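# Two robots open a spring-pinned locker's drop-down gate

## Task

Get the locker's drop-down front gate open, which is held closed by a spring pin at each of its two upper corners, and leave it settled in its open position on its own, not held by a robot. Afterwards release it and move the robots away. The job fails if either robot tips over or is left leaning.

## Robot and tools

Robots: two identical Hello Robot Stretch 4 units, named r1 and r2. Each has an omni-wheel base, a mast carrying a lift, an arm that telescopes forward, a three-joint wrist (yaw, pitch, roll) and a two-finger gripper. Each robot is about 1.6 m tall, and its base rim lies within 0.23 m of its base origin. Cameras per robot: rN_head_camera, rN_head_left_camera, rN_head_right_camera, rN_wrist_camera (N = 1 or 2).

Frames: the base frame has its origin on the floor under the base centre, with x forward, y left and z up. The odometry frame is that robot's base frame as it was when the scene began. Each robot reports in its own frames, so only images, lidar_m and wrist_depth_mm reveal where the two robots are relative to each other. hand_pose is a point between the open fingertips, given in the base frame. Its axes line up with the base frame when all wrist joints are 0. The printed value may be slightly wrong.

Tool execute_actions: arguments are actions (a list holding one action, or empty to just read state and images) and cameras (a list of camera names, or "all"; null or omitted means all; [] means none). The action is an object keyed "r1" and/or "r2". Under each robot you may give:
- base: exactly one relative move from the robot's current position. translate_m is straight travel in metres, forward positive, -2 to 2. strafe_m is sideways travel in metres, left positive, -2 to 2. rotate_rad is an in-place turn in radians, counter-clockwise (left) positive, -3.2 to 3.2. The move is measured from where the robot last reported itself.
- joints: absolute targets by name. lift_m 0 to 1.2 (tolerance 0.004). arm_m 0 to 0.55 extension (0.004). wrist_yaw_rad -1.134 to 4.276, 0 pointing forward, positive left, 3.14 stowed back; above 3.4 the arm may obstruct (0.02). wrist_pitch_rad -1.117 to 4.259, 0 level, 1.57 pointing down (0.05). wrist_roll_rad -1.117 to 4.259; at 0 the fingers sit level, positive turns clockwise as seen from behind the gripper (0.02). gripper_m -0.038 to 0.141, the fingertip gap in metres; negative values press the fingers together (0.004).
- pace: "slow", "default", "fast" or "max"; base top speeds 0.1/0.3/0.4/0.6 m/s and 1/2/3/4 rad/s. With lift_m above 0.2 at the start of a base move, speed is further capped, down to 0.3 m/s and 1 rad/s at full height.
- contact_limits: {"arm_m": value}, 0 (gentlest) to 0.75 (firmest), default 0.5; sets how much force the arm move may apply before it halts.
- end_of_arm: "enable_torque", sent alone, revives wrist or gripper motors that shut off.
All motions in the action begin together; none runs past 15 s. Joint targets beyond range are clipped and reported; any other bad value or unknown key rejects the whole call. Omitted parts may still be driving toward earlier targets. If a result reports a stop, later movement calls in the same reply are skipped. To unfold at the start, lift_m 0.4 with wrist_yaw_rad 0 in one action works.

Tool wait: seconds, 0 to 10; issues nothing new and returns state and images.

Tool zoom_image: camera (one name) and region [x0, y0, x1, y1] in pixels of that camera's latest full image, top-left origin, at most 504 by 504.

Tool finished_scene: scene (the current scene number). It ends the scene irreversibly and reports success; the gate must already be open and resting on its own.

Results: base_status and joint_status give the outcome of each motion: "done"; "off_target" (stopped short, may still push); "contact_stop_at_<key>" (met resistance; that part goes slack, so a lift may sag or wheels roll); "limit_stop_at_<name>" such as own_body (wrist/arm near the robot's body, most likely with pitch below -0.2 and roll below -0.4 or above 4) or tilt (lean over 6 degrees, lift, arm and wheels slacken); "time_out"; "torque_fault" (wrist motor overloaded and limp until enable_torque). on_its_own describes uncommanded behaviour; its "held at" is the held target, not the position. lidar_m: 12 distances in metres from the base origin, 30-degree sectors, first straight ahead then counter-clockwise (4th left, 7th behind, 10th right); "-" means nothing seen or closer than 0.25 m. It sees from about 0.15 m up, sees the other robot, misses clear or thin things. wrist_depth_mm: 7x7 grid of depths in mm (100 to 2000), row by row from top left. base_odometry counts wheel rotation, so slip counts as motion; heading -3.142 to 3.142, left positive. If turned_by_wheels and turned_by_imu differ by over ~0.1 rad, the base likely hit or slipped. base_tilt in degrees, forward and right positive, with a fixed offset of up to ~1.5. motor_effort is percent of maximum, positive toward higher joint values, peak in brackets; wheel efforts positive mean turning right. A gripper reading of "done" does not prove a grasp; a firm squeeze shows as a gripper effort change.

Cautions: never press one robot against the other; once bases touch, even millimetres more is a hard press, and nothing in the state reports such contact. Identical commands can give travel differing by ~3 cm per metre. Avoid tipping: no turning or driving with over 1 kg held and arm_m above 0.2, and be careful with sustained high pushes or pulls, especially with the gripper raised or a high contact limit. Stuck fingertips on a surface: raise the lift. Avoid drops, slams, hard hits and forceful shoving. Release the gate and back away before finishing.

Each tool is called after "Request:" as name([rows], argument=value, ...), one row to a line, values as JSON.

## Session

Request:
execute_actions(actions=[])

Scene clock: 0.00 s.
r1.base_odometry: x=+0.000 y=+0.000 heading=+0.000 (m, m, rad; r1's odometry frame)
r1.turned_by_wheels: +0.000 (rad since the last result)
r1.turned_by_imu: +0.000 (rad since the last result)
r1.base_tilt: forward=-0.2 right=-0.1 (deg)
r1.lidar_m: 1.96 2.18 3.47 3.90 2.34 2.48 2.09 1.02 0.81 0.82 0.91 1.43
r1.base_status: not commanded
r1.joint_positions: lift_m=+0.166 arm_m=+0.001 wrist_yaw_rad=+3.132 wrist_pitch_rad=-0.006 wrist_roll_rad=-0.012 gripper_m=+0.057
r1.joint_status: not commanded
r1.motor_effort: lift_m=+20 arm_m=-1 wrist_yaw_rad=-3 wrist_pitch_rad=-8 wrist_roll_rad=-2 gripper_m=-2 wheel_0=+0 wheel_1=+0 wheel_2=+0 (%)
r1.hand_pose: x=-0.1161 y=+0.0901 z=+0.3464 quat_wxyz=(+0.005, +0.003, -0.006, +1.000) (m; r1's base frame)
r1.wrist_depth_mm: - 138 - - - - - / - 120 147 - - - - / - 117 147 - - - - / - 139 206 - - - - / 211 1397 - - - - - / 654 1281 198 1229 196 1182 1182 / 759 854 798 135 831 768 831
r2.base_odometry: x=+0.000 y=+0.000 heading=+0.000 (m, m, rad; r2's odometry frame)
r2.turned_by_wheels: +0.000 (rad since the last result)
r2.turned_by_imu: +0.000 (rad since the last result)
r2.base_tilt: forward=+1.0 right=+0.3 (deg)
r2.lidar_m: 1.86 2.90 2.95 3.21 1.96 2.77 2.20 1.79 1.75 1.96 1.70 1.69
r2.base_status: not commanded
r2.joint_positions: lift_m=+0.265 arm_m=-0.001 wrist_yaw_rad=+3.183 wrist_pitch_rad=-0.002 wrist_roll_rad=+0.002 gripper_m=+0.057
r2.joint_status: not commanded
r2.motor_effort: lift_m=+20 arm_m=+0 wrist_yaw_rad=-1 wrist_pitch_rad=-7 wrist_roll_rad=+2 gripper_m=-5 wheel_0=+1 wheel_1=+0 wheel_2=+0 (%)
r2.hand_pose: x=-0.1218 y=+0.0755 z=+0.4441 quat_wxyz=(-0.021, +0.001, +0.001, +1.000) (m; r2's base frame)
r2.wrist_depth_mm: - - 137 - - - - / - - 136 - - - - / - 113 136 - - - - / - 132 160 - - - - / 214 1921 - - - - - / 222 1808 195 1808 195 1808 1756 / 220 1138 1182 143 1160 1098 1182
pictures: r1_head_camera, r1_head_left_camera, r1_head_right_camera, r1_wrist_camera, r2_head_camera, r2_head_left_camera, r2_head_right_camera, r2_wrist_camera
Images, in order (width x height): r1_head_camera 420x560, r1_head_left_camera 420x672, r1_head_right_camera 420x672, r1_wrist_camera 616x392, r2_head_camera 420x560, r2_head_left_camera 420x672, r2_head_right_camera 420x672, r2_wrist_camera 616x392.

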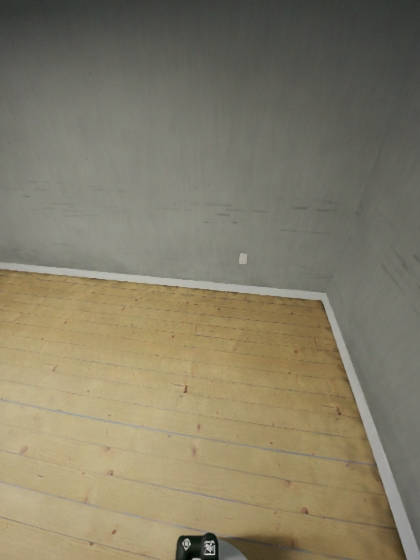

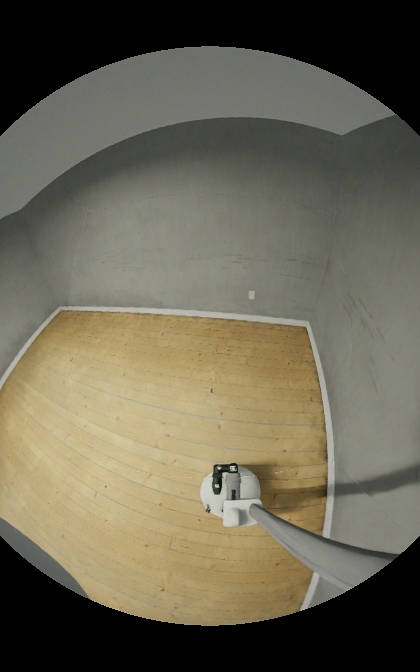

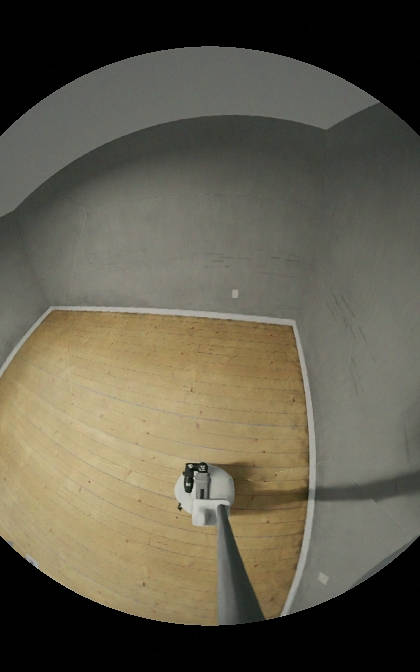

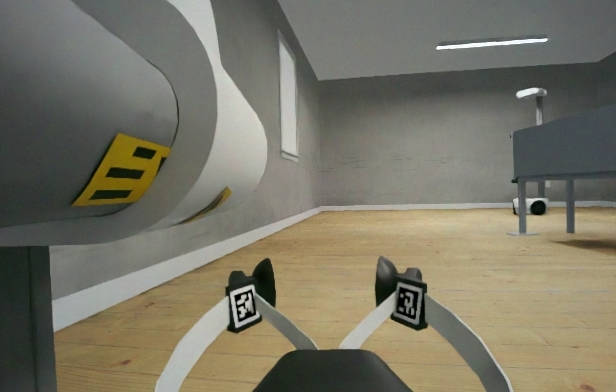

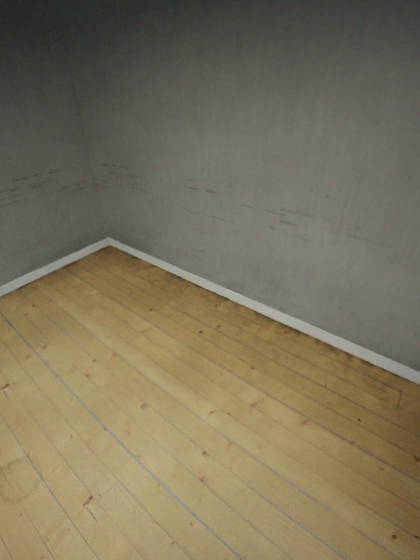

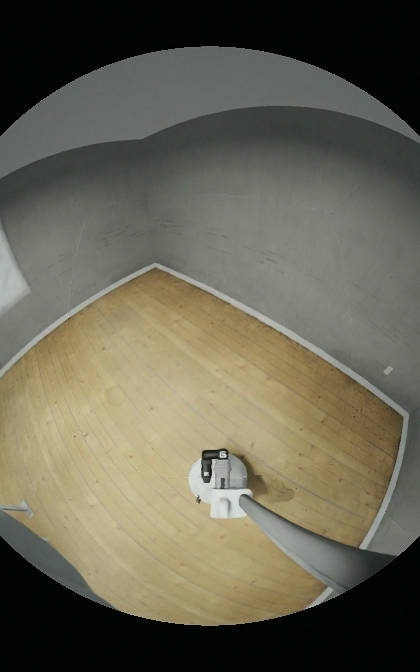

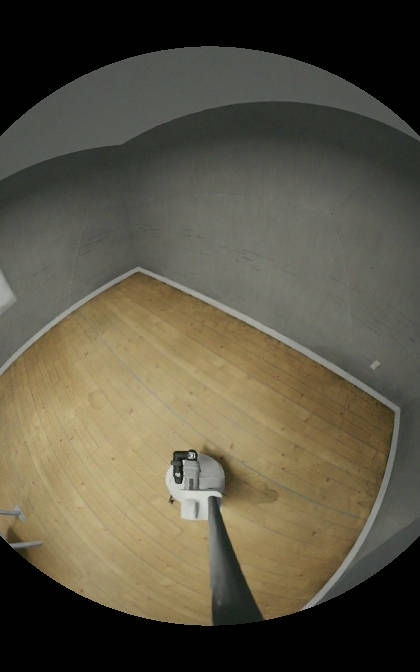

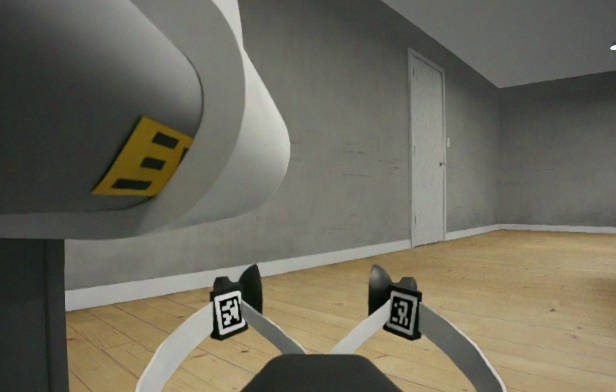

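The locker is behind both. Turn around.

Request:
execute_actions([
  {"r1":{"base":{"rotate_rad":2.5},"joints":{"lift_m":0.4,"wrist_yaw_rad":0},"pace":"fast"},"r2":{"base":{"rotate_rad":2.2},"joints":{"lift_m":0.4,"wrist_yaw_rad":0},"pace":"fast"}},
], cameras=["r1_head_camera","r1_head_left_camera","r2_head_camera","r2_head_left_camera"])

Scene clock: 11.67 s.
r1.base_odometry: x=+0.000 y=+0.000 heading=+2.500 (m, m, rad; r1's odometry frame)
r1.turned_by_wheels: +2.500 (rad since the last result)
r1.turned_by_imu: +2.460 (rad since the last result)
r1.base_tilt: forward=-0.1 right=+0.0 (deg)
r1.lidar_m: 2.33 2.92 1.16 0.87 0.82 0.87 1.24 1.98 2.06 2.93 3.88 2.62
r1.base_status: done
r1.joint_positions: lift_m=+0.400 arm_m=+0.001 wrist_yaw_rad=+0.000 wrist_pitch_rad=-0.006 wrist_roll_rad=-0.012 gripper_m=+0.057
r1.joint_status: all done
r1.motor_effort: lift_m=+22(23) arm_m=-1(1) wrist_yaw_rad=-2(8) wrist_pitch_rad=-8(8) wrist_roll_rad=-1(1) gripper_m=-2(2) wheel_0=-1(6) wheel_1=+0(10) wheel_2=-1(6) (%)
r1.hand_pose: x=+0.4601 y=-0.0873 z=+0.5797 quat_wxyz=(+1.000, -0.006, -0.003, +0.000) (m; r1's base frame)
r1.wrist_depth_mm: - - - - - - - / - - - - - - - / - - - - - - - / - - - - - - - / - - - - - - - / - - 198 1983 196 1863 1808 / 1336 1336 1281 135 1281 1182 1255
r2.base_odometry: x=+0.000 y=+0.000 heading=+2.199 (m, m, rad; r2's odometry frame)
r2.turned_by_wheels: +2.199 (rad since the last result)
r2.turned_by_imu: +2.214 (rad since the last result)
r2.base_tilt: forward=+0.9 right=+0.3 (deg)
r2.lidar_m: 1.95 3.54 2.07 1.78 1.78 1.96 1.68 1.67 1.93 2.92 2.93 3.42
r2.base_status: done
r2.joint_positions: lift_m=+0.400 arm_m=-0.001 wrist_yaw_rad=+0.001 wrist_pitch_rad=-0.002 wrist_roll_rad=+0.002 gripper_m=+0.057
r2.joint_status: all done
r2.motor_effort: lift_m=+23(28) arm_m=-1(1) wrist_yaw_rad=-3(11) wrist_pitch_rad=-8(7) wrist_roll_rad=+1(2) gripper_m=-2(2) wheel_0=-3(7) wheel_1=-2(8) wheel_2=-3(12) (%)
r2.hand_pose: x=+0.4586 y=-0.0872 z=+0.5786 quat_wxyz=(+1.000, +0.001, -0.001, +0.000) (m; r2's base frame)
r2.wrist_depth_mm: - - - - - - - / - - - - - - - / - - - - - - - / - - - 1863 - - - / - - - - - - - / - - 195 - 194 - - / 1464 1430 1499 143 1499 1366 1464
pictures: r1_head_camera, r1_head_left_camera, r2_head_camera, r2_head_left_camera
Images, in order (width x height): r1_head_camera 420x560, r1_head_left_camera 420x672, r2_head_camera 420x560, r2_head_left_camera 420x672.

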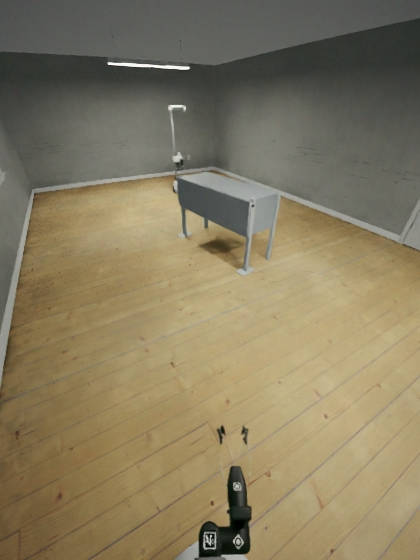

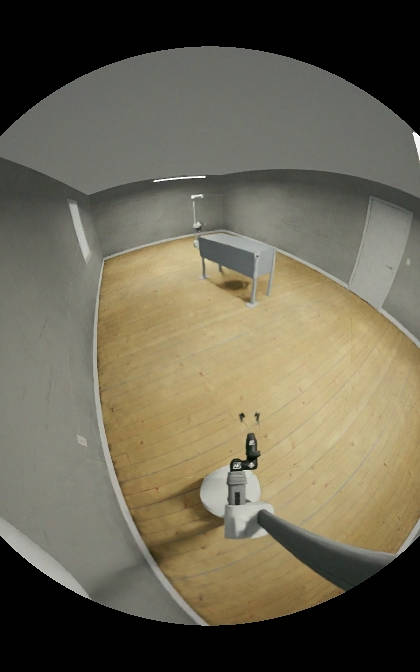

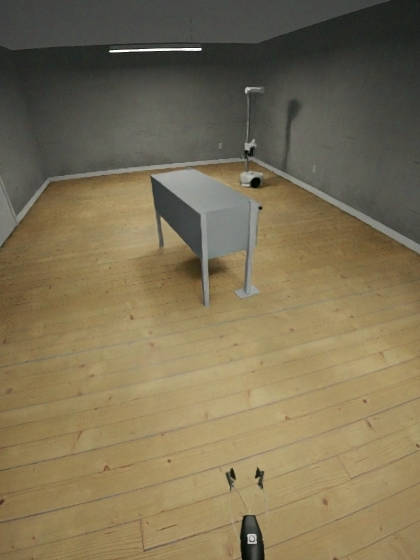

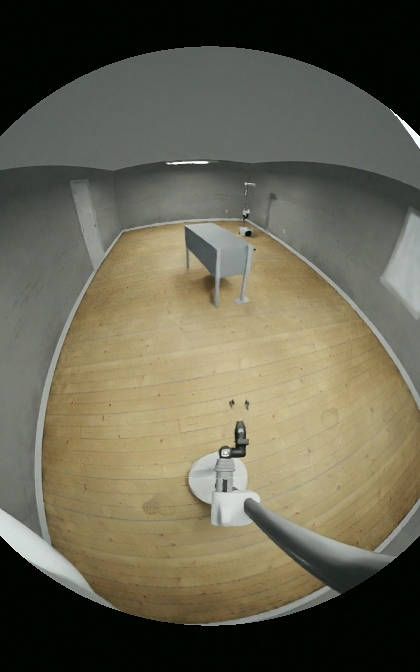

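Request:
zoom_image(camera="r2_head_camera", region=[130,150,290,310])

Request:
zoom_image(camera="r1_head_camera", region=[150,150,310,290])

Region (130, 150, 290, 310) of r2_head_camera's 420x560 image, scaled by 3.150, with more detail than that image has.

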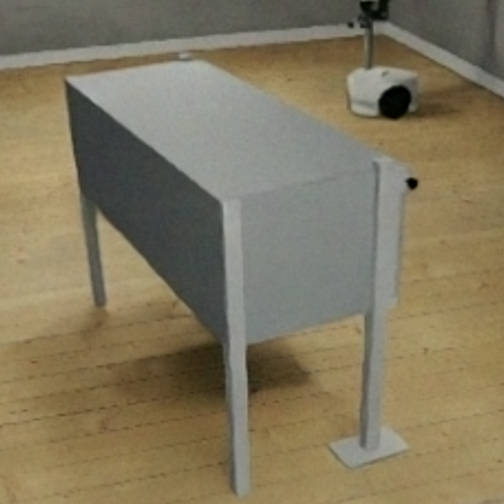

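Region (150, 150, 310, 290) of r1_head_camera's 420x560 image, scaled by 3.150, with more detail than that image has; it fills the top 441 rows of this view, and the rest is white.

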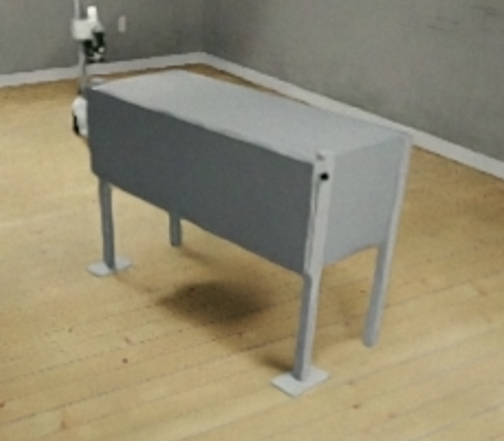

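Request:
execute_actions([
  {"r1":{"base":{"strafe_m":0.7},"pace":"fast"},"r2":{"base":{"strafe_m":-0.9},"pace":"fast"}},
], cameras=[])

Request:
execute_actions([
  {"r1":{"base":{"translate_m":1.6},"pace":"fast"},"r2":{"base":{"translate_m":1.9},"pace":"fast"}},
], cameras=[])

Request:
execute_actions([
  {"r1":{"base":{"rotate_rad":-0.95},"joints":{"lift_m":0.6},"pace":"fast"},"r2":{"base":{"rotate_rad":1.9},"joints":{"lift_m":0.6},"pace":"fast"}},
], cameras=["r1_head_camera","r1_head_left_camera","r2_head_camera","r2_head_left_camera"])

Scene clock: 29.70 s.
r1.base_odometry: x=-0.419 y=-0.561 heading=+2.500 (m, m, rad; r1's odometry frame)
r1.turned_by_wheels: +0.000 (rad since the last result)
r1.turned_by_imu: +0.000 (rad since the last result)
r1.base_tilt: forward=-0.2 right=-0.1 (deg)
r1.lidar_m: 2.87 0.81 0.30 0.25 - 0.25 0.33 0.98 2.43 3.36 4.49 2.52
r1.base_status: done
r1.joint_positions: lift_m=+0.400 arm_m=+0.001 wrist_yaw_rad=+0.000 wrist_pitch_rad=-0.006 wrist_roll_rad=-0.012 gripper_m=+0.057
r1.joint_status: not commanded
r1.motor_effort: lift_m=+22(22) arm_m=-1(1) wrist_yaw_rad=-3(2) wrist_pitch_rad=-8(8) wrist_roll_rad=-1(1) gripper_m=-1(1) wheel_0=+1(8) wheel_1=+1(9) wheel_2=-1(6) (%)
r1.hand_pose: x=+0.4601 y=-0.0874 z=+0.5797 quat_wxyz=(+1.000, -0.006, -0.003, +0.000) (m; r1's base frame)
r1.wrist_depth_mm: - - - - - - - / - - - - - - - / - - - - - - - / - - - - - - - / - - - - - - - / 1808 - 198 1808 196 1756 1808 / 1366 1336 1255 135 1281 1182 1255
r2.base_odometry: x=+0.728 y=+0.529 heading=+2.199 (m, m, rad; r2's odometry frame)
r2.turned_by_wheels: +0.000 (rad since the last result)
r2.turned_by_imu: -0.001 (rad since the last result)
r2.base_tilt: forward=+1.0 right=+0.3 (deg)
r2.lidar_m: 2.23 2.15 3.10 2.66 2.64 1.73 1.45 1.45 1.70 2.08 2.04 2.37
r2.base_status: done
r2.joint_positions: lift_m=+0.400 arm_m=-0.001 wrist_yaw_rad=+0.000 wrist_pitch_rad=-0.002 wrist_roll_rad=+0.002 gripper_m=+0.057
r2.joint_status: not commanded
r2.motor_effort: lift_m=+23(23) arm_m=-1(0) wrist_yaw_rad=-1(3) wrist_pitch_rad=-8(7) wrist_roll_rad=+1(2) gripper_m=-4(4) wheel_0=-1(15) wheel_1=+0(13) wheel_2=+0(2) (%)
r2.hand_pose: x=+0.4585 y=-0.0874 z=+0.5786 quat_wxyz=(+1.000, +0.001, -0.001, +0.000) (m; r2's base frame)
r2.wrist_depth_mm: - - - - - - - / - - - - - - - / - - - - - - - / - 1863 - - - - - / - - - - - - - / - - 195 - 195 - - / 1499 1464 1499 142 1430 1366 1499
pictures: none
No camera images: the call's "cameras" was empty. Leave "cameras" out to get every camera's image.

Scene clock: 35.73 s.
r1.base_odometry: x=-1.701 y=+0.397 heading=+2.500 (m, m, rad; r1's odometry frame)
r1.turned_by_wheels: +0.000 (rad since the last result)
r1.turned_by_imu: -0.004 (rad since the last result)
r1.base_tilt: forward=-0.2 right=-0.1 (deg)
r1.lidar_m: 1.34 3.49 1.35 1.01 0.95 1.03 1.45 3.72 3.90 3.84 1.28 1.29
r1.base_status: done
r1.joint_positions: lift_m=+0.400 arm_m=+0.001 wrist_yaw_rad=+0.000 wrist_pitch_rad=-0.006 wrist_roll_rad=-0.012 gripper_m=+0.057
r1.joint_status: not commanded
r1.motor_effort: lift_m=+22(22) arm_m=-1(1) wrist_yaw_rad=-2(3) wrist_pitch_rad=-8(8) wrist_roll_rad=-2(1) gripper_m=-3(2) wheel_0=+0(6) wheel_1=-1(6) wheel_2=+0(12) (%)
r1.hand_pose: x=+0.4601 y=-0.0874 z=+0.5797 quat_wxyz=(+1.000, -0.006, -0.003, +0.000) (m; r1's base frame)
r1.wrist_depth_mm: - - - - - - - / - - - - - - - / - - - - 1430 1098 931 / - - - - 1366 1098 931 / - - - - - 1708 991 / - - 199 1921 197 1808 1863 / 1366 1336 1229 135 1281 1205 1229
r2.base_odometry: x=-0.389 y=+2.066 heading=+2.199 (m, m, rad; r2's odometry frame)
r2.turned_by_wheels: +0.000 (rad since the last result)
r2.turned_by_imu: +0.001 (rad since the last result)
r2.base_tilt: forward=+0.9 right=+0.3 (deg)
r2.lidar_m: 1.38 1.14 0.57 0.71 3.16 3.68 3.30 3.16 1.83 1.57 1.57 1.82
r2.base_status: done
r2.joint_positions: lift_m=+0.400 arm_m=-0.001 wrist_yaw_rad=+0.000 wrist_pitch_rad=-0.002 wrist_roll_rad=+0.002 gripper_m=+0.057
r2.joint_status: not commanded
r2.motor_effort: lift_m=+23(23) arm_m=+0(0) wrist_yaw_rad=-1(1) wrist_pitch_rad=-7(7) wrist_roll_rad=+1(2) gripper_m=-4(3) wheel_0=+2(7) wheel_1=+0(8) wheel_2=-2(15) (%)
r2.hand_pose: x=+0.4585 y=-0.0874 z=+0.5786 quat_wxyz=(+1.000, +0.001, -0.001, +0.000) (m; r2's base frame)
r2.wrist_depth_mm: - - - - - - 1661 / - - - - - - 1661 / - - - - - - 1661 / - - - 1756 - - 1708 / - - - - - - 1708 / - - 195 1537 195 - 1661 / 1464 1464 1499 143 1499 1336 1464
pictures: none
No camera images: the call's "cameras" was empty. Leave "cameras" out to get every camera's image.

Scene clock: 37.60 s.
r1.base_odometry: x=-1.701 y=+0.397 heading=+1.550 (m, m, rad; r1's odometry frame)
r1.turned_by_wheels: -0.950 (rad since the last result)
r1.turned_by_imu: -0.935 (rad since the last result)
r1.base_tilt: forward=-0.1 right=-0.1 (deg)
r1.lidar_m: 1.27 1.31 1.61 2.56 1.23 0.98 0.98 1.06 1.62 3.70 4.02 3.77
r1.base_status: done
r1.joint_positions: lift_m=+0.600 arm_m=+0.001 wrist_yaw_rad=+0.000 wrist_pitch_rad=-0.006 wrist_roll_rad=-0.012 gripper_m=+0.057
r1.joint_status: all done
r1.motor_effort: lift_m=+22(23) arm_m=-1(1) wrist_yaw_rad=-2(3) wrist_pitch_rad=-8(8) wrist_roll_rad=-1(1) gripper_m=-4(2) wheel_0=+1(5) wheel_1=+1(7) wheel_2=+0(4) (%)
r1.hand_pose: x=+0.4601 y=-0.0875 z=+0.7797 quat_wxyz=(+1.000, -0.006, -0.003, +0.000) (m; r1's base frame)
r1.wrist_depth_mm: - - - - - - - / - - - - - - - / - - - - - - - / - 1060 1060 - - - - / 1042 1060 1060 1078 - - - / 1042 1078 198 1118 196 - - / 1708 1756 1661 135 1661 1576 1661
r2.base_odometry: x=-0.390 y=+2.066 heading=-2.184 (m, m, rad; r2's odometry frame)
r2.turned_by_wheels: +1.900 (rad since the last result)
r2.turned_by_imu: +1.912 (rad since the last result)
r2.base_tilt: forward=+0.9 right=+0.2 (deg)
r2.lidar_m: 3.14 3.32 3.38 3.31 2.11 1.60 1.58 1.67 1.62 1.66 0.61 0.56
r2.base_status: done
r2.joint_positions: lift_m=+0.600 arm_m=-0.001 wrist_yaw_rad=+0.000 wrist_pitch_rad=-0.002 wrist_roll_rad=+0.002 gripper_m=+0.057
r2.joint_status: all done
r2.motor_effort: lift_m=+23(24) arm_m=-1(0) wrist_yaw_rad=-2(2) wrist_pitch_rad=-8(8) wrist_roll_rad=+2(3) gripper_m=-5(3) wheel_0=-1(6) wheel_1=+1(9) wheel_2=-1(12) (%)
r2.hand_pose: x=+0.4585 y=-0.0874 z=+0.7785 quat_wxyz=(+1.000, +0.001, -0.001, +0.000) (m; r2's base frame)
r2.wrist_depth_mm: - - - - - - - / - - - - - - - / - - - - - - - / - - - - - - - / - - - - - 640 484 / - - 195 - 195 615 480 / 1921 1921 1921 143 1983 544 477
pictures: r1_head_camera, r1_head_left_camera, r2_head_camera, r2_head_left_camera
Images, in order (width x height): r1_head_camera 420x560, r1_head_left_camera 420x672, r2_head_camera 420x560, r2_head_left_camera 420x672.

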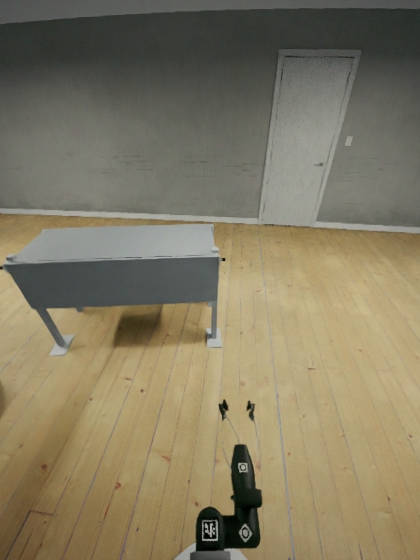

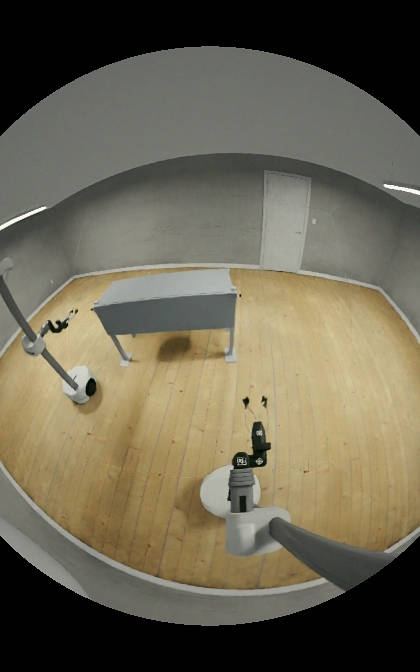

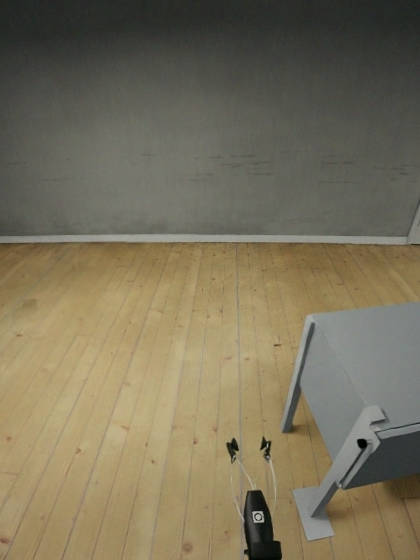

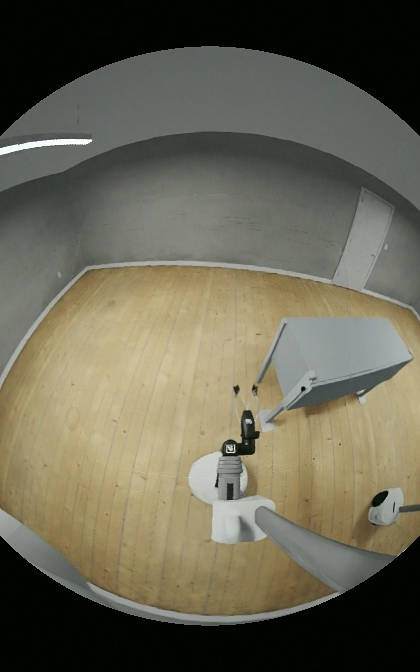

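Request:
execute_actions([
  {"r1":{"base":{"strafe_m":-0.75},"pace":"fast"},"r2":{"base":{"strafe_m":0.3},"pace":"fast"}},
], cameras=[])

Request:
execute_actions([
  {"r1":{"base":{"translate_m":1.1},"pace":"fast"},"r2":{"base":{"translate_m":0.55},"pace":"fast"}},
], cameras=[])

Request:
execute_actions([
  {"r1":{"base":{"rotate_rad":1.57},"joints":{"gripper_m":0.09},"pace":"fast"},"r2":{"base":{"rotate_rad":-1.57},"joints":{"gripper_m":0.09},"pace":"fast"}},
], cameras=["r1_head_camera","r1_wrist_camera","r2_head_camera","r2_wrist_camera"])

Scene clock: 54.80 s.
r1.base_odometry: x=-0.951 y=+0.381 heading=+1.550 (m, m, rad; r1's odometry frame)
r1.turned_by_wheels: +0.000 (rad since the last result)
r1.turned_by_imu: -0.001 (rad since the last result)
r1.base_tilt: forward=-0.3 right=+0.0 (deg)
r1.lidar_m: 3.63 1.46 1.80 2.68 1.37 1.07 1.05 1.15 1.76 2.95 3.23 3.67
r1.base_status: done
r1.joint_positions: lift_m=+0.600 arm_m=+0.001 wrist_yaw_rad=+0.000 wrist_pitch_rad=-0.006 wrist_roll_rad=-0.012 gripper_m=+0.057
r1.joint_status: not commanded
r1.motor_effort: lift_m=+22(22) arm_m=-1(1) wrist_yaw_rad=-2(1) wrist_pitch_rad=-8(8) wrist_roll_rad=-1(2) gripper_m=-4(2) wheel_0=+0(10) wheel_1=+0(11) wheel_2=+0(4) (%)
r1.hand_pose: x=+0.4601 y=-0.0874 z=+0.7797 quat_wxyz=(+1.000, -0.006, -0.003, +0.000) (m; r1's base frame)
r1.wrist_depth_mm: - - - - - - - / - - - - - - - / - - - - - - - / - - - - - - - / 1078 1576 - - - - - / 1138 - 199 - 196 - - / 1661 1661 1618 135 1708 1576 1618
r2.base_odometry: x=-0.144 y=+1.893 heading=-2.184 (m, m, rad; r2's odometry frame)
r2.turned_by_wheels: +0.000 (rad since the last result)
r2.turned_by_imu: +0.002 (rad since the last result)
r2.base_tilt: forward=+1.0 right=+0.3 (deg)
r2.lidar_m: 3.13 3.34 3.07 3.00 2.10 1.59 1.55 1.69 2.42 2.59 0.80 0.97
r2.base_status: done
r2.joint_positions: lift_m=+0.600 arm_m=-0.001 wrist_yaw_rad=+0.000 wrist_pitch_rad=-0.002 wrist_roll_rad=+0.002 gripper_m=+0.057
r2.joint_status: not commanded
r2.motor_effort: lift_m=+24(23) arm_m=-1(1) wrist_yaw_rad=-1(1) wrist_pitch_rad=-7(8) wrist_roll_rad=+1(2) gripper_m=-3(3) wheel_0=+1(14) wheel_1=-1(14) wheel_2=+0(1) (%)
r2.hand_pose: x=+0.4585 y=-0.0874 z=+0.7785 quat_wxyz=(+1.000, +0.001, -0.001, +0.000) (m; r2's base frame)
r2.wrist_depth_mm: - - - - - - - / - - - - - - - / - - - - - - - / - - - - - - - / - - - - - - - / - - 195 - 195 - - / 1983 1921 1983 143 1983 1808 1921
pictures: none
No camera images: the call's "cameras" was empty. Leave "cameras" out to get every camera's image.

Scene clock: 58.90 s.
r1.base_odometry: x=-0.928 y=+1.481 heading=+1.550 (m, m, rad; r1's odometry frame)
r1.turned_by_wheels: +0.000 (rad since the last result)
r1.turned_by_imu: -0.002 (rad since the last result)
r1.base_tilt: forward=-0.3 right=-0.2 (deg)
r1.lidar_m: 2.54 2.80 0.68 0.82 2.78 2.20 2.15 2.34 3.13 3.09 3.30 2.57
r1.base_status: done
r1.joint_positions: lift_m=+0.600 arm_m=+0.001 wrist_yaw_rad=+0.000 wrist_pitch_rad=-0.006 wrist_roll_rad=-0.012 gripper_m=+0.057
r1.joint_status: not commanded
r1.motor_effort: lift_m=+22(22) arm_m=-1(1) wrist_yaw_rad=-1(1) wrist_pitch_rad=-8(8) wrist_roll_rad=-1(1) gripper_m=-3(1) wheel_0=+0(2) wheel_1=-1(7) wheel_2=+1(10) (%)
r1.hand_pose: x=+0.4601 y=-0.0874 z=+0.7797 quat_wxyz=(+1.000, -0.006, -0.003, +0.000) (m; r1's base frame)
r1.wrist_depth_mm: - - - - - - - / - - - - - - - / - - - - - - - / - - - - - - - / - - - - - - - / - - 198 - 196 - - / 1808 1808 1661 135 1708 1618 1618
r2.base_odometry: x=-0.460 y=+1.443 heading=-2.183 (m, m, rad; r2's odometry frame)
r2.turned_by_wheels: +0.000 (rad since the last result)
r2.turned_by_imu: +0.001 (rad since the last result)
r2.base_tilt: forward=+0.9 right=+0.2 (deg)
r2.lidar_m: 2.60 2.79 3.03 2.96 2.80 2.15 2.10 2.24 3.26 0.65 0.71 2.67
r2.base_status: done
r2.joint_positions: lift_m=+0.600 arm_m=-0.001 wrist_yaw_rad=+0.000 wrist_pitch_rad=-0.002 wrist_roll_rad=+0.002 gripper_m=+0.057
r2.joint_status: not commanded
r2.motor_effort: lift_m=+23(24) arm_m=+0(1) wrist_yaw_rad=-1(1) wrist_pitch_rad=-7(7) wrist_roll_rad=+1(3) gripper_m=-4(3) wheel_0=+1(8) wheel_1=+2(8) wheel_2=+1(15) (%)
r2.hand_pose: x=+0.4585 y=-0.0874 z=+0.7785 quat_wxyz=(+1.000, +0.001, -0.001, +0.000) (m; r2's base frame)
r2.wrist_depth_mm: - - - - - - - / - - - - - - - / - - - - - - - / - - - - - - - / - - - - - - - / - - 195 - 195 - - / 1983 1921 1983 143 1921 1756 1921
pictures: none
No camera images: the call's "cameras" was empty. Leave "cameras" out to get every camera's image.

Scene clock: 60.70 s.
r1.base_odometry: x=-0.928 y=+1.481 heading=+3.120 (m, m, rad; r1's odometry frame)
r1.turned_by_wheels: +1.570 (rad since the last result)
r1.turned_by_imu: +1.545 (rad since the last result)
r1.base_tilt: forward=-0.4 right=-0.2 (deg)
r1.lidar_m: 0.75 2.78 2.17 2.14 2.35 3.18 3.13 3.33 2.56 2.54 2.81 0.66
r1.base_status: done
r1.joint_positions: lift_m=+0.600 arm_m=+0.001 wrist_yaw_rad=+0.000 wrist_pitch_rad=-0.006 wrist_roll_rad=-0.012 gripper_m=+0.090
r1.joint_status: all done
r1.motor_effort: lift_m=+22(22) arm_m=-1(1) wrist_yaw_rad=-1(2) wrist_pitch_rad=-8(8) wrist_roll_rad=-1(1) gripper_m=+1(3) wheel_0=+1(5) wheel_1=+0(8) wheel_2=+2(3) (%)
r1.hand_pose: x=+0.4601 y=-0.0874 z=+0.7797 quat_wxyz=(+1.000, -0.006, -0.003, +0.000) (m; r1's base frame)
r1.wrist_depth_mm: - - - - - - - / - - - - - - - / - - - - - - - / - - - - 683 462 473 / - - - - 530 469 469 / - - 198 - 212 466 473 / 1756 1756 1756 135 459 449 477
r2.base_odometry: x=-0.460 y=+1.443 heading=+2.530 (m, m, rad; r2's odometry frame)
r2.turned_by_wheels: -1.570 (rad since the last result)
r2.turned_by_imu: -1.578 (rad since the last result)
r2.base_tilt: forward=+0.9 right=+0.3 (deg)
r2.lidar_m: 0.66 0.70 2.66 2.62 2.79 3.02 2.97 2.81 2.10 2.05 2.26 3.25
r2.base_status: done
r2.joint_positions: lift_m=+0.600 arm_m=-0.001 wrist_yaw_rad=+0.000 wrist_pitch_rad=-0.002 wrist_roll_rad=+0.002 gripper_m=+0.090
r2.joint_status: all done
r2.motor_effort: lift_m=+23(23) arm_m=+0(1) wrist_yaw_rad=-1(1) wrist_pitch_rad=-7(7) wrist_roll_rad=+1(2) gripper_m=-3(3) wheel_0=+1(9) wheel_1=+1(10) wheel_2=+2(9) (%)
r2.hand_pose: x=+0.4585 y=-0.0874 z=+0.7785 quat_wxyz=(+1.000, +0.001, -0.001, +0.000) (m; r2's base frame)
r2.wrist_depth_mm: - - - - - - - / - - - - - - - / - - - - - - - / - - - - - - - / 466 473 484 477 - - - / 462 469 195 480 213 - - / 459 466 480 143 1983 1808 1921
pictures: r1_head_camera, r1_wrist_camera, r2_head_camera, r2_wrist_camera
Images, in order (width x height): r1_head_camera 420x560, r1_wrist_camera 616x392, r2_head_camera 420x560, r2_wrist_camera 616x392.

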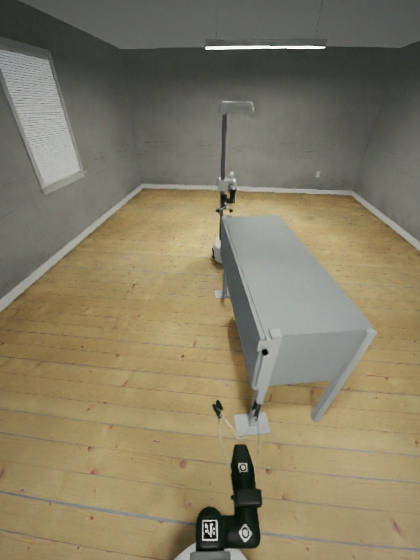

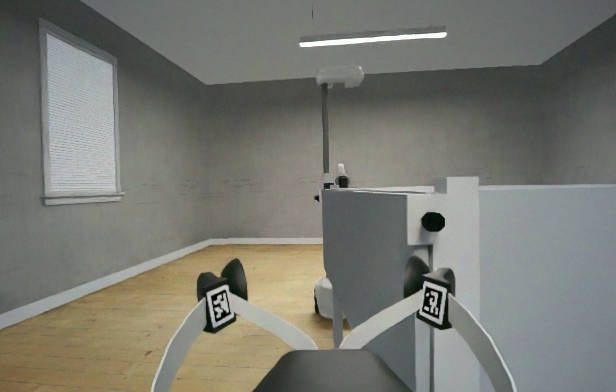

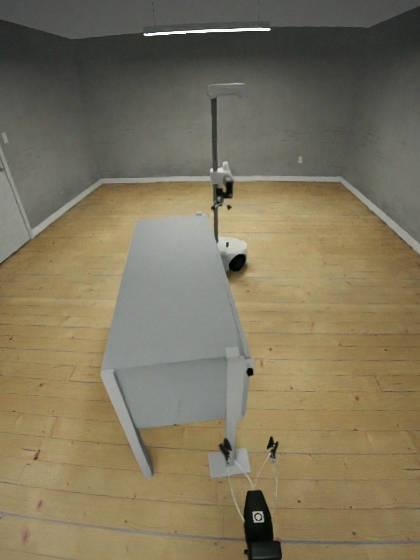

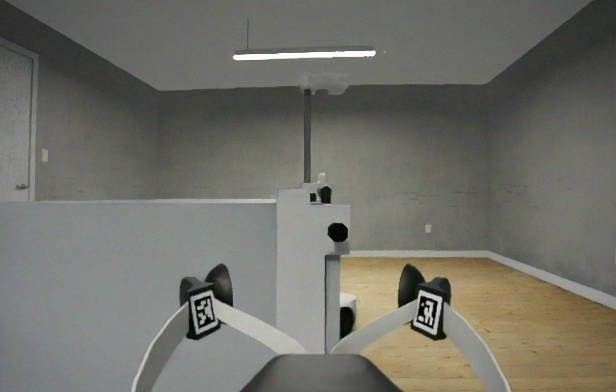

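Request:
execute_actions([
  {"r1":{"base":{"strafe_m":-0.135},"joints":{"lift_m":0.62,"arm_m":0.1}},"r2":{"base":{"strafe_m":-0.022},"joints":{"lift_m":0.615,"arm_m":0.1}}},
], cameras=["r1_wrist_camera","r2_wrist_camera"])

Scene clock: 72.17 s.
r1.base_odometry: x=-0.925 y=+1.616 heading=+3.120 (m, m, rad; r1's odometry frame)
r1.turned_by_wheels: +0.000 (rad since the last result)
r1.turned_by_imu: +0.000 (rad since the last result)
r1.base_tilt: forward=-0.3 right=-0.2 (deg)
r1.lidar_m: 0.62 2.93 2.32 2.27 2.50 3.17 3.11 3.12 2.41 2.43 2.63 0.71
r1.base_status: done
r1.joint_positions: lift_m=+0.620 arm_m=+0.099 wrist_yaw_rad=+0.000 wrist_pitch_rad=-0.006 wrist_roll_rad=-0.012 gripper_m=+0.090
r1.joint_status: all done
r1.motor_effort: lift_m=+23(22) arm_m=+7(10) wrist_yaw_rad=-3(0) wrist_pitch_rad=-8(7) wrist_roll_rad=-2(0) gripper_m=-1(1) wheel_0=+0(5) wheel_1=+0(6) wheel_2=+1(3) (%)
r1.hand_pose: x=+0.5582 y=-0.0874 z=+0.7996 quat_wxyz=(+1.000, -0.006, -0.003, +0.000) (m; r1's base frame)
r1.wrist_depth_mm: - - - - - - - / - - - - - - - / - - - - - - - / - - - - 931 788 - / - - - 349 351 377 379 / - - 198 357 212 377 382 / 1808 1808 1756 135 373 377 382
r2.base_odometry: x=-0.448 y=+1.461 heading=+2.530 (m, m, rad; r2's odometry frame)
r2.turned_by_wheels: +0.000 (rad since the last result)
r2.turned_by_imu: +0.001 (rad since the last result)
r2.base_tilt: forward=+1.0 right=+0.3 (deg)
r2.lidar_m: 0.67 0.72 2.70 2.65 2.82 3.03 2.98 2.76 2.11 2.04 2.23 3.23
r2.base_status: done
r2.joint_positions: lift_m=+0.615 arm_m=+0.099 wrist_yaw_rad=+0.000 wrist_pitch_rad=-0.002 wrist_roll_rad=+0.002 gripper_m=+0.090
r2.joint_status: all done
r2.motor_effort: lift_m=+24(26) arm_m=+6(5) wrist_yaw_rad=-1(0) wrist_pitch_rad=-8(8) wrist_roll_rad=+2(1) gripper_m=-1(3) wheel_0=+0(7) wheel_1=+0(7) wheel_2=+0(1) (%)
r2.hand_pose: x=+0.5583 y=-0.0874 z=+0.7935 quat_wxyz=(+1.000, +0.001, -0.001, +0.000) (m; r2's base frame)
r2.wrist_depth_mm: - - - - - - - / - - - - - - - / - - - - - - - / - - - - - - - / 368 379 384 375 - - - / 373 377 194 382 213 - - / 368 375 382 143 1983 1863 1921
pictures: r1_wrist_camera, r2_wrist_camera
Images, in order (width x height): r1_wrist_camera 616x392, r2_wrist_camera 616x392.

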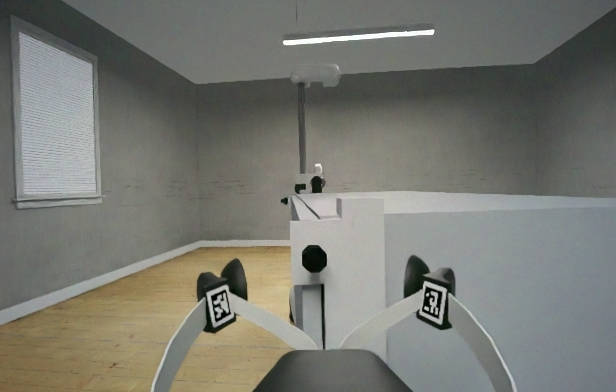

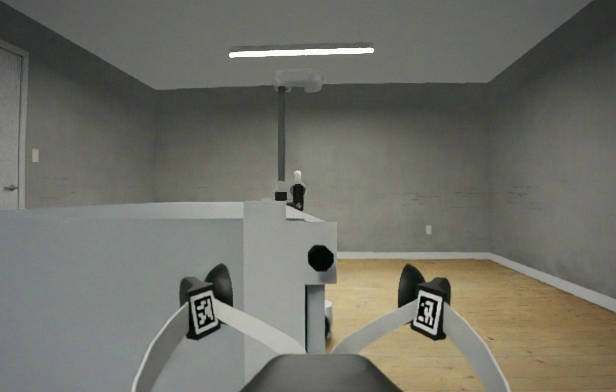

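Request:
execute_actions([
  {"r1":{"joints":{"lift_m":0.612,"arm_m":0.22,"gripper_m":0.07}},"r2":{"joints":{"lift_m":0.608,"arm_m":0.22,"gripper_m":0.07}}},
], cameras=["r1_wrist_camera","r2_wrist_camera"])

Scene clock: 79.43 s.
r1.base_odometry: x=-0.925 y=+1.616 heading=+3.119 (m, m, rad; r1's odometry frame)
r1.turned_by_wheels: -0.001 (rad since the last result)
r1.turned_by_imu: -0.001 (rad since the last result)
r1.base_tilt: forward=-0.2 right=-0.2 (deg)
r1.lidar_m: 0.67 2.92 2.31 2.28 2.49 3.17 3.13 3.15 2.42 2.42 2.64 0.73
r1.base_status: not commanded
r1.joint_positions: lift_m=+0.612 arm_m=+0.217 wrist_yaw_rad=-0.014 wrist_pitch_rad=-0.006 wrist_roll_rad=-0.012 gripper_m=+0.070
r1.joint_status: all done
r1.on_its_own: wrist_yaw_rad is at rest, and its effort (+38) is outside its rest range (-13 to +13)
r1.motor_effort: lift_m=+16(19) arm_m=+15(15) wrist_yaw_rad=+38(39) wrist_pitch_rad=-6(8) wrist_roll_rad=-1(1) gripper_m=-1(4) wheel_0=+2(2) wheel_1=+0(1) wheel_2=-9(8) (%)
r1.hand_pose: x=+0.6755 y=-0.0914 z=+0.7924 quat_wxyz=(+1.000, -0.006, -0.003, -0.007) (m; r1's base frame)
r1.wrist_depth_mm: - - - - - - - / - - - - - - - / - - - - - - - / - - - 1464 325 544 492 / - - - 231 235 259 264 / - - 199 232 204 259 264 / 1808 1808 1661 138 238 260 265
r2.base_odometry: x=-0.448 y=+1.461 heading=+2.530 (m, m, rad; r2's odometry frame)
r2.turned_by_wheels: +0.000 (rad since the last result)
r2.turned_by_imu: +0.001 (rad since the last result)
r2.base_tilt: forward=+1.0 right=+0.3 (deg)
r2.lidar_m: 0.66 0.70 2.69 2.64 2.84 3.02 2.96 2.77 2.09 2.05 2.21 3.21
r2.base_status: not commanded
r2.joint_positions: lift_m=+0.608 arm_m=+0.219 wrist_yaw_rad=+0.000 wrist_pitch_rad=-0.002 wrist_roll_rad=+0.002 gripper_m=+0.070
r2.joint_status: all done
r2.motor_effort: lift_m=+16(22) arm_m=+6(4) wrist_yaw_rad=-2(1) wrist_pitch_rad=-7(7) wrist_roll_rad=+1(1) gripper_m=-3(4) wheel_0=+0(0) wheel_1=+0(0) wheel_2=+0(0) (%)
r2.hand_pose: x=+0.6783 y=-0.0874 z=+0.7871 quat_wxyz=(+1.000, +0.001, -0.001, +0.000) (m; r2's base frame)
r2.wrist_depth_mm: - - - - - - - / - - - - - - - / - - - - - - - / - - 539 - - - - / 256 262 252 255 - - - / 256 262 197 255 195 - - / 256 259 251 142 - 1863 1921
pictures: r1_wrist_camera, r2_wrist_camera
Images, in order (width x height): r1_wrist_camera 616x392, r2_wrist_camera 616x392.

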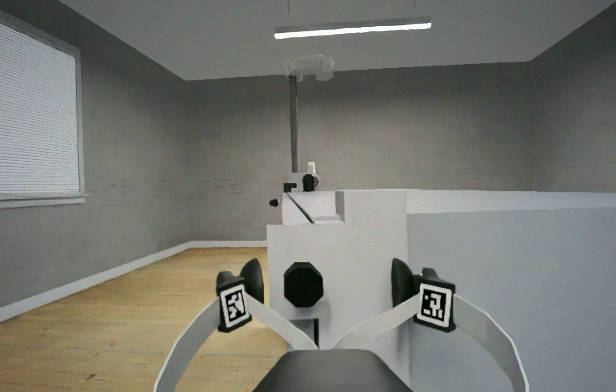

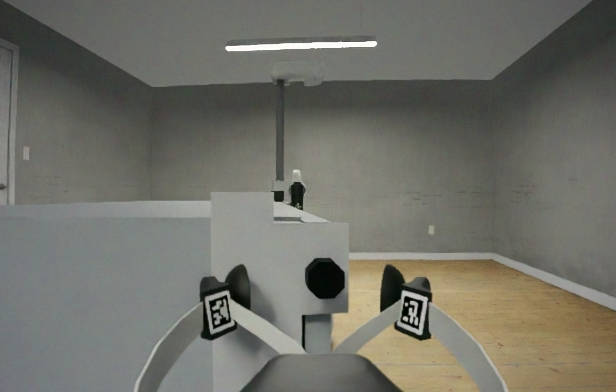

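Request:
execute_actions([
  {"r1":{"base":{"strafe_m":0.02},"joints":{"arm_m":0.205},"pace":"slow"},"r2":{"base":{"strafe_m":-0.008},"joints":{"arm_m":0.235},"contact_limits":{"arm_m":0.2},"pace":"slow"}},
], cameras=[])

Request:
execute_actions([
  {"r1":{"joints":{"gripper_m":0.0}},"r2":{"joints":{"gripper_m":0.0}}},
], cameras=["r1_wrist_camera","r2_wrist_camera"])

Scene clock: 86.10 s.
r1.base_odometry: x=-0.925 y=+1.596 heading=+3.119 (m, m, rad; r1's odometry frame)
r1.turned_by_wheels: +0.000 (rad since the last result)
r1.turned_by_imu: +0.000 (rad since the last result)
r1.base_tilt: forward=-0.1 right=-0.2 (deg)
r1.lidar_m: 0.65 2.92 2.31 2.26 2.46 3.19 3.13 3.17 2.44 2.43 2.66 0.71
r1.base_status: done
r1.joint_positions: lift_m=+0.612 arm_m=+0.206 wrist_yaw_rad=-0.003 wrist_pitch_rad=-0.006 wrist_roll_rad=-0.012 gripper_m=+0.070
r1.joint_status: all done
r1.motor_effort: lift_m=+16(16) arm_m=-7(14) wrist_yaw_rad=+8(39) wrist_pitch_rad=-6(7) wrist_roll_rad=-2(1) gripper_m=-2(6) wheel_0=-2(7) wheel_1=+0(4) wheel_2=-2(12) (%)
r1.hand_pose: x=+0.6653 y=-0.0884 z=+0.7923 quat_wxyz=(+1.000, -0.006, -0.003, -0.002) (m; r1's base frame)
r1.wrist_depth_mm: - - - - - - - / - - - - - - - / - - - - - - - / - - - 1756 266 554 508 / - - - 241 243 266 270 / - - 200 251 206 266 270 / 1756 1808 1661 138 244 266 271
r2.base_odometry: x=-0.443 y=+1.468 heading=+2.531 (m, m, rad; r2's odometry frame)
r2.turned_by_wheels: +0.000 (rad since the last result)
r2.turned_by_imu: +0.002 (rad since the last result)
r2.base_tilt: forward=+0.9 right=+0.3 (deg)
r2.lidar_m: 0.68 0.70 2.70 2.66 2.80 3.05 2.97 2.77 2.08 2.04 2.21 3.22
r2.base_status: done
r2.joint_positions: lift_m=+0.608 arm_m=+0.233 wrist_yaw_rad=-0.002 wrist_pitch_rad=-0.002 wrist_roll_rad=+0.002 gripper_m=+0.070
r2.joint_status: all done
r2.motor_effort: lift_m=+16(17) arm_m=+12(11) wrist_yaw_rad=+5(5) wrist_pitch_rad=-6(8) wrist_roll_rad=+1(1) gripper_m=-3(2) wheel_0=+5(5) wheel_1=+1(7) wheel_2=-2(2) (%)
r2.contact_limits: arm_m 0.2
r2.hand_pose: x=+0.6920 y=-0.0881 z=+0.7872 quat_wxyz=(+1.000, +0.001, -0.001, -0.001) (m; r2's base frame)
r2.wrist_depth_mm: - - - - - - - / - - - - - - - / - - - - - - - / - - 240 - - - - / 246 250 238 243 - - - / 245 249 198 243 195 - - / 244 248 237 142 - 1863 1983
pictures: none
No camera images: the call's "cameras" was empty. Leave "cameras" out to get every camera's image.

Scene clock: 87.60 s.
r1.base_odometry: x=-0.926 y=+1.596 heading=+3.118 (m, m, rad; r1's odometry frame)
r1.turned_by_wheels: -0.001 (rad since the last result)
r1.turned_by_imu: -0.001 (rad since the last result)
r1.base_tilt: forward=-0.3 right=-0.2 (deg)
r1.lidar_m: 0.67 2.91 2.31 2.27 2.47 3.18 3.14 3.18 2.46 2.43 2.68 0.71
r1.base_status: not commanded
r1.joint_positions: lift_m=+0.612 arm_m=+0.206 wrist_yaw_rad=-0.007 wrist_pitch_rad=-0.005 wrist_roll_rad=-0.012 gripper_m=+0.000
r1.joint_status: all done
r1.on_its_own: wrist_yaw_rad is at rest, and its effort (+21) is outside its rest range (-13 to +13)
r1.motor_effort: lift_m=+16(16) arm_m=-7(7) wrist_yaw_rad=+21(19) wrist_pitch_rad=-10(10) wrist_roll_rad=-1(1) gripper_m=-15(20) wheel_0=-9(9) wheel_1=-4(4) wheel_2=-3(2) (%)
r1.hand_pose: x=+0.6649 y=-0.0895 z=+0.7919 quat_wxyz=(+1.000, -0.006, -0.003, -0.004) (m; r1's base frame)
r1.wrist_depth_mm: - - - - - - - / - - - - - - - / - - - - - - - / - - - - 320 544 496 / - - - 242 245 266 270 / - - - 206 186 268 273 / 1756 1756 1661 142 247 268 274
r2.base_odometry: x=-0.443 y=+1.468 heading=+2.531 (m, m, rad; r2's odometry frame)
r2.turned_by_wheels: +0.000 (rad since the last result)
r2.turned_by_imu: +0.000 (rad since the last result)
r2.base_tilt: forward=+1.0 right=+0.3 (deg)
r2.lidar_m: 0.67 0.71 2.70 2.66 2.83 3.02 2.97 2.78 2.11 2.03 2.22 3.20
r2.base_status: not commanded
r2.joint_positions: lift_m=+0.608 arm_m=+0.234 wrist_yaw_rad=+0.004 wrist_pitch_rad=-0.001 wrist_roll_rad=+0.002 gripper_m=+0.000
r2.joint_status: all done
r2.motor_effort: lift_m=+17(17) arm_m=+4(12) wrist_yaw_rad=-11(31) wrist_pitch_rad=-11(10) wrist_roll_rad=+1(2) gripper_m=-13(14) wheel_0=+3(8) wheel_1=+2(3) wheel_2=+0(2) (%)
r2.hand_pose: x=+0.6940 y=-0.0864 z=+0.7868 quat_wxyz=(+1.000, +0.001, +0.000, +0.002) (m; r2's base frame)
r2.wrist_depth_mm: - - - - - - - / - - - - - - - / - - - - - - - / - - 492 - - - - / 243 248 237 239 - - - / 243 248 188 206 186 - - / 242 246 235 237 1983 946 1983
pictures: r1_wrist_camera, r2_wrist_camera
Images, in order (width x height): r1_wrist_camera 616x392, r2_wrist_camera 616x392.

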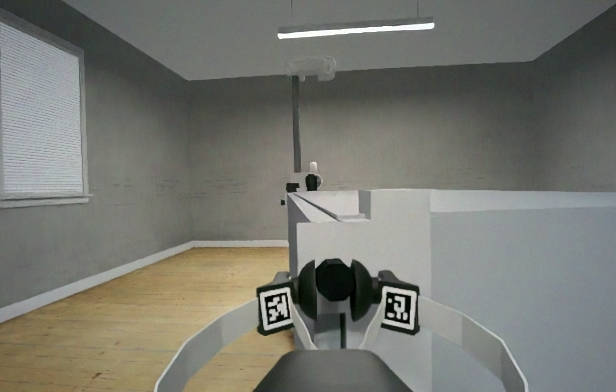

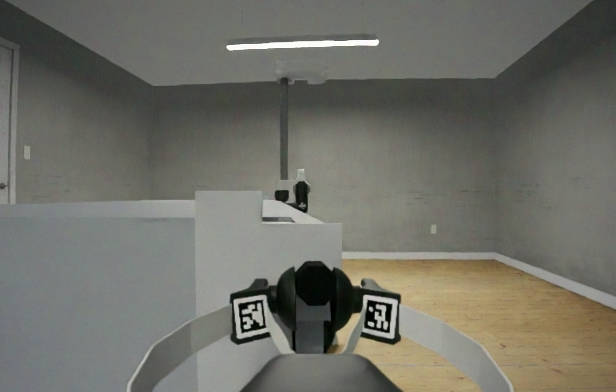

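Knobs sit a bit high in the pads, but are held. Pull.

Request:
execute_actions([
  {"r1":{"joints":{"arm_m":0.165},"pace":"slow"},"r2":{"joints":{"arm_m":0.193},"pace":"slow"}},
], cameras=["r1_wrist_camera","r2_wrist_camera","r1_head_camera"])

Scene clock: 92.17 s.
r1.base_odometry: x=-0.925 y=+1.596 heading=+3.119 (m, m, rad; r1's odometry frame)
r1.turned_by_wheels: +0.001 (rad since the last result)
r1.turned_by_imu: +0.001 (rad since the last result)
r1.base_tilt: forward=-0.1 right=+0.0 (deg)
r1.lidar_m: 0.67 2.91 2.27 2.25 2.47 3.17 3.13 3.20 2.46 2.44 2.65 0.72
r1.base_status: not commanded
r1.joint_positions: lift_m=+0.612 arm_m=+0.166 wrist_yaw_rad=+0.000 wrist_pitch_rad=-0.006 wrist_roll_rad=-0.012 gripper_m=+0.000
r1.joint_status: all done
r1.motor_effort: lift_m=+16(16) arm_m=-7(11) wrist_yaw_rad=-1(23) wrist_pitch_rad=-8(10) wrist_roll_rad=-1(2) gripper_m=-4(17) wheel_0=+0(9) wheel_1=+0(4) wheel_2=-1(3) (%)
r1.hand_pose: x=+0.6256 y=-0.0875 z=+0.7921 quat_wxyz=(+1.000, -0.006, -0.003, +0.000) (m; r1's base frame)
r1.wrist_depth_mm: - - - - - - - / - - - - - - - / - - - - - - - / - - - - 325 554 492 / - - - 496 282 307 310 / - - - 202 185 306 310 / 1808 1808 1576 135 285 307 310
r2.base_odometry: x=-0.443 y=+1.468 heading=+2.530 (m, m, rad; r2's odometry frame)
r2.turned_by_wheels: +0.000 (rad since the last result)
r2.turned_by_imu: +0.001 (rad since the last result)
r2.base_tilt: forward=+0.9 right=+0.2 (deg)
r2.lidar_m: 0.68 0.70 2.71 2.65 2.81 3.02 2.97 2.78 2.09 2.03 2.22 3.20
r2.base_status: not commanded
r2.joint_positions: lift_m=+0.608 arm_m=+0.194 wrist_yaw_rad=+0.000 wrist_pitch_rad=-0.001 wrist_roll_rad=+0.002 gripper_m=+0.000
r2.joint_status: all done
r2.motor_effort: lift_m=+17(17) arm_m=-6(11) wrist_yaw_rad=-1(13) wrist_pitch_rad=-9(11) wrist_roll_rad=+1(3) gripper_m=-4(16) wheel_0=+1(3) wheel_1=+1(2) wheel_2=+0(0) (%)
r2.hand_pose: x=+0.6535 y=-0.0874 z=+0.7869 quat_wxyz=(+1.000, +0.001, -0.001, +0.000) (m; r2's base frame)
r2.wrist_depth_mm: - - - - - - - / - - - - - - - / - - - - - - - / - - 535 - - - - / 281 286 278 281 - - - / 281 286 277 202 200 - - / 281 286 274 182 1863 1921 1983
pictures: r1_head_camera, r1_wrist_camera, r2_wrist_camera
Images, in order (width x height): r1_head_camera 420x560, r1_wrist_camera 616x392, r2_wrist_camera 616x392.

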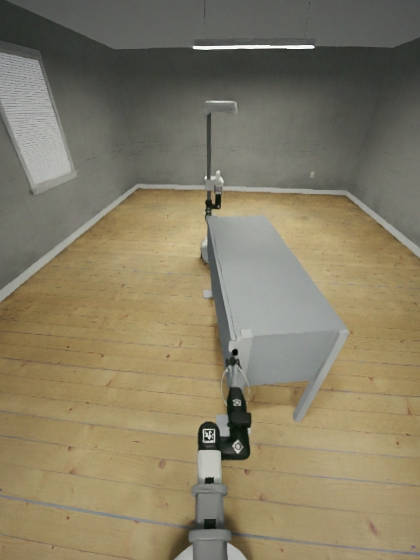

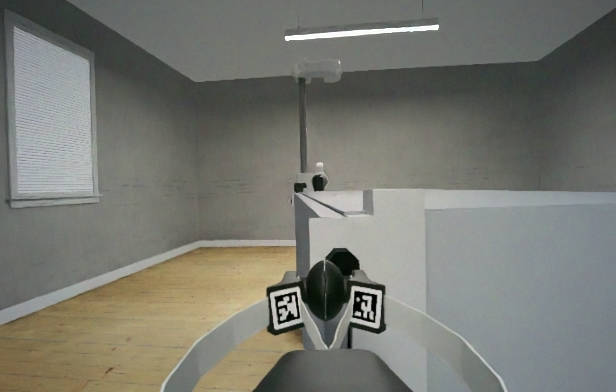

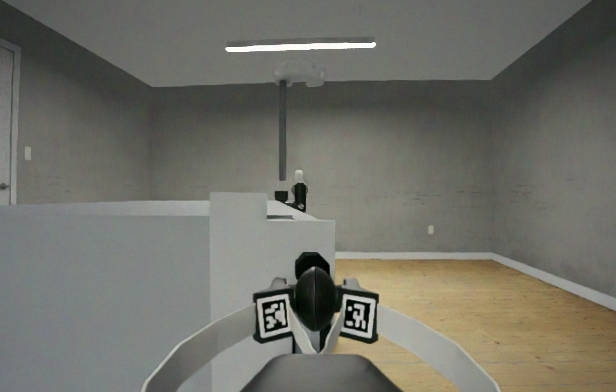

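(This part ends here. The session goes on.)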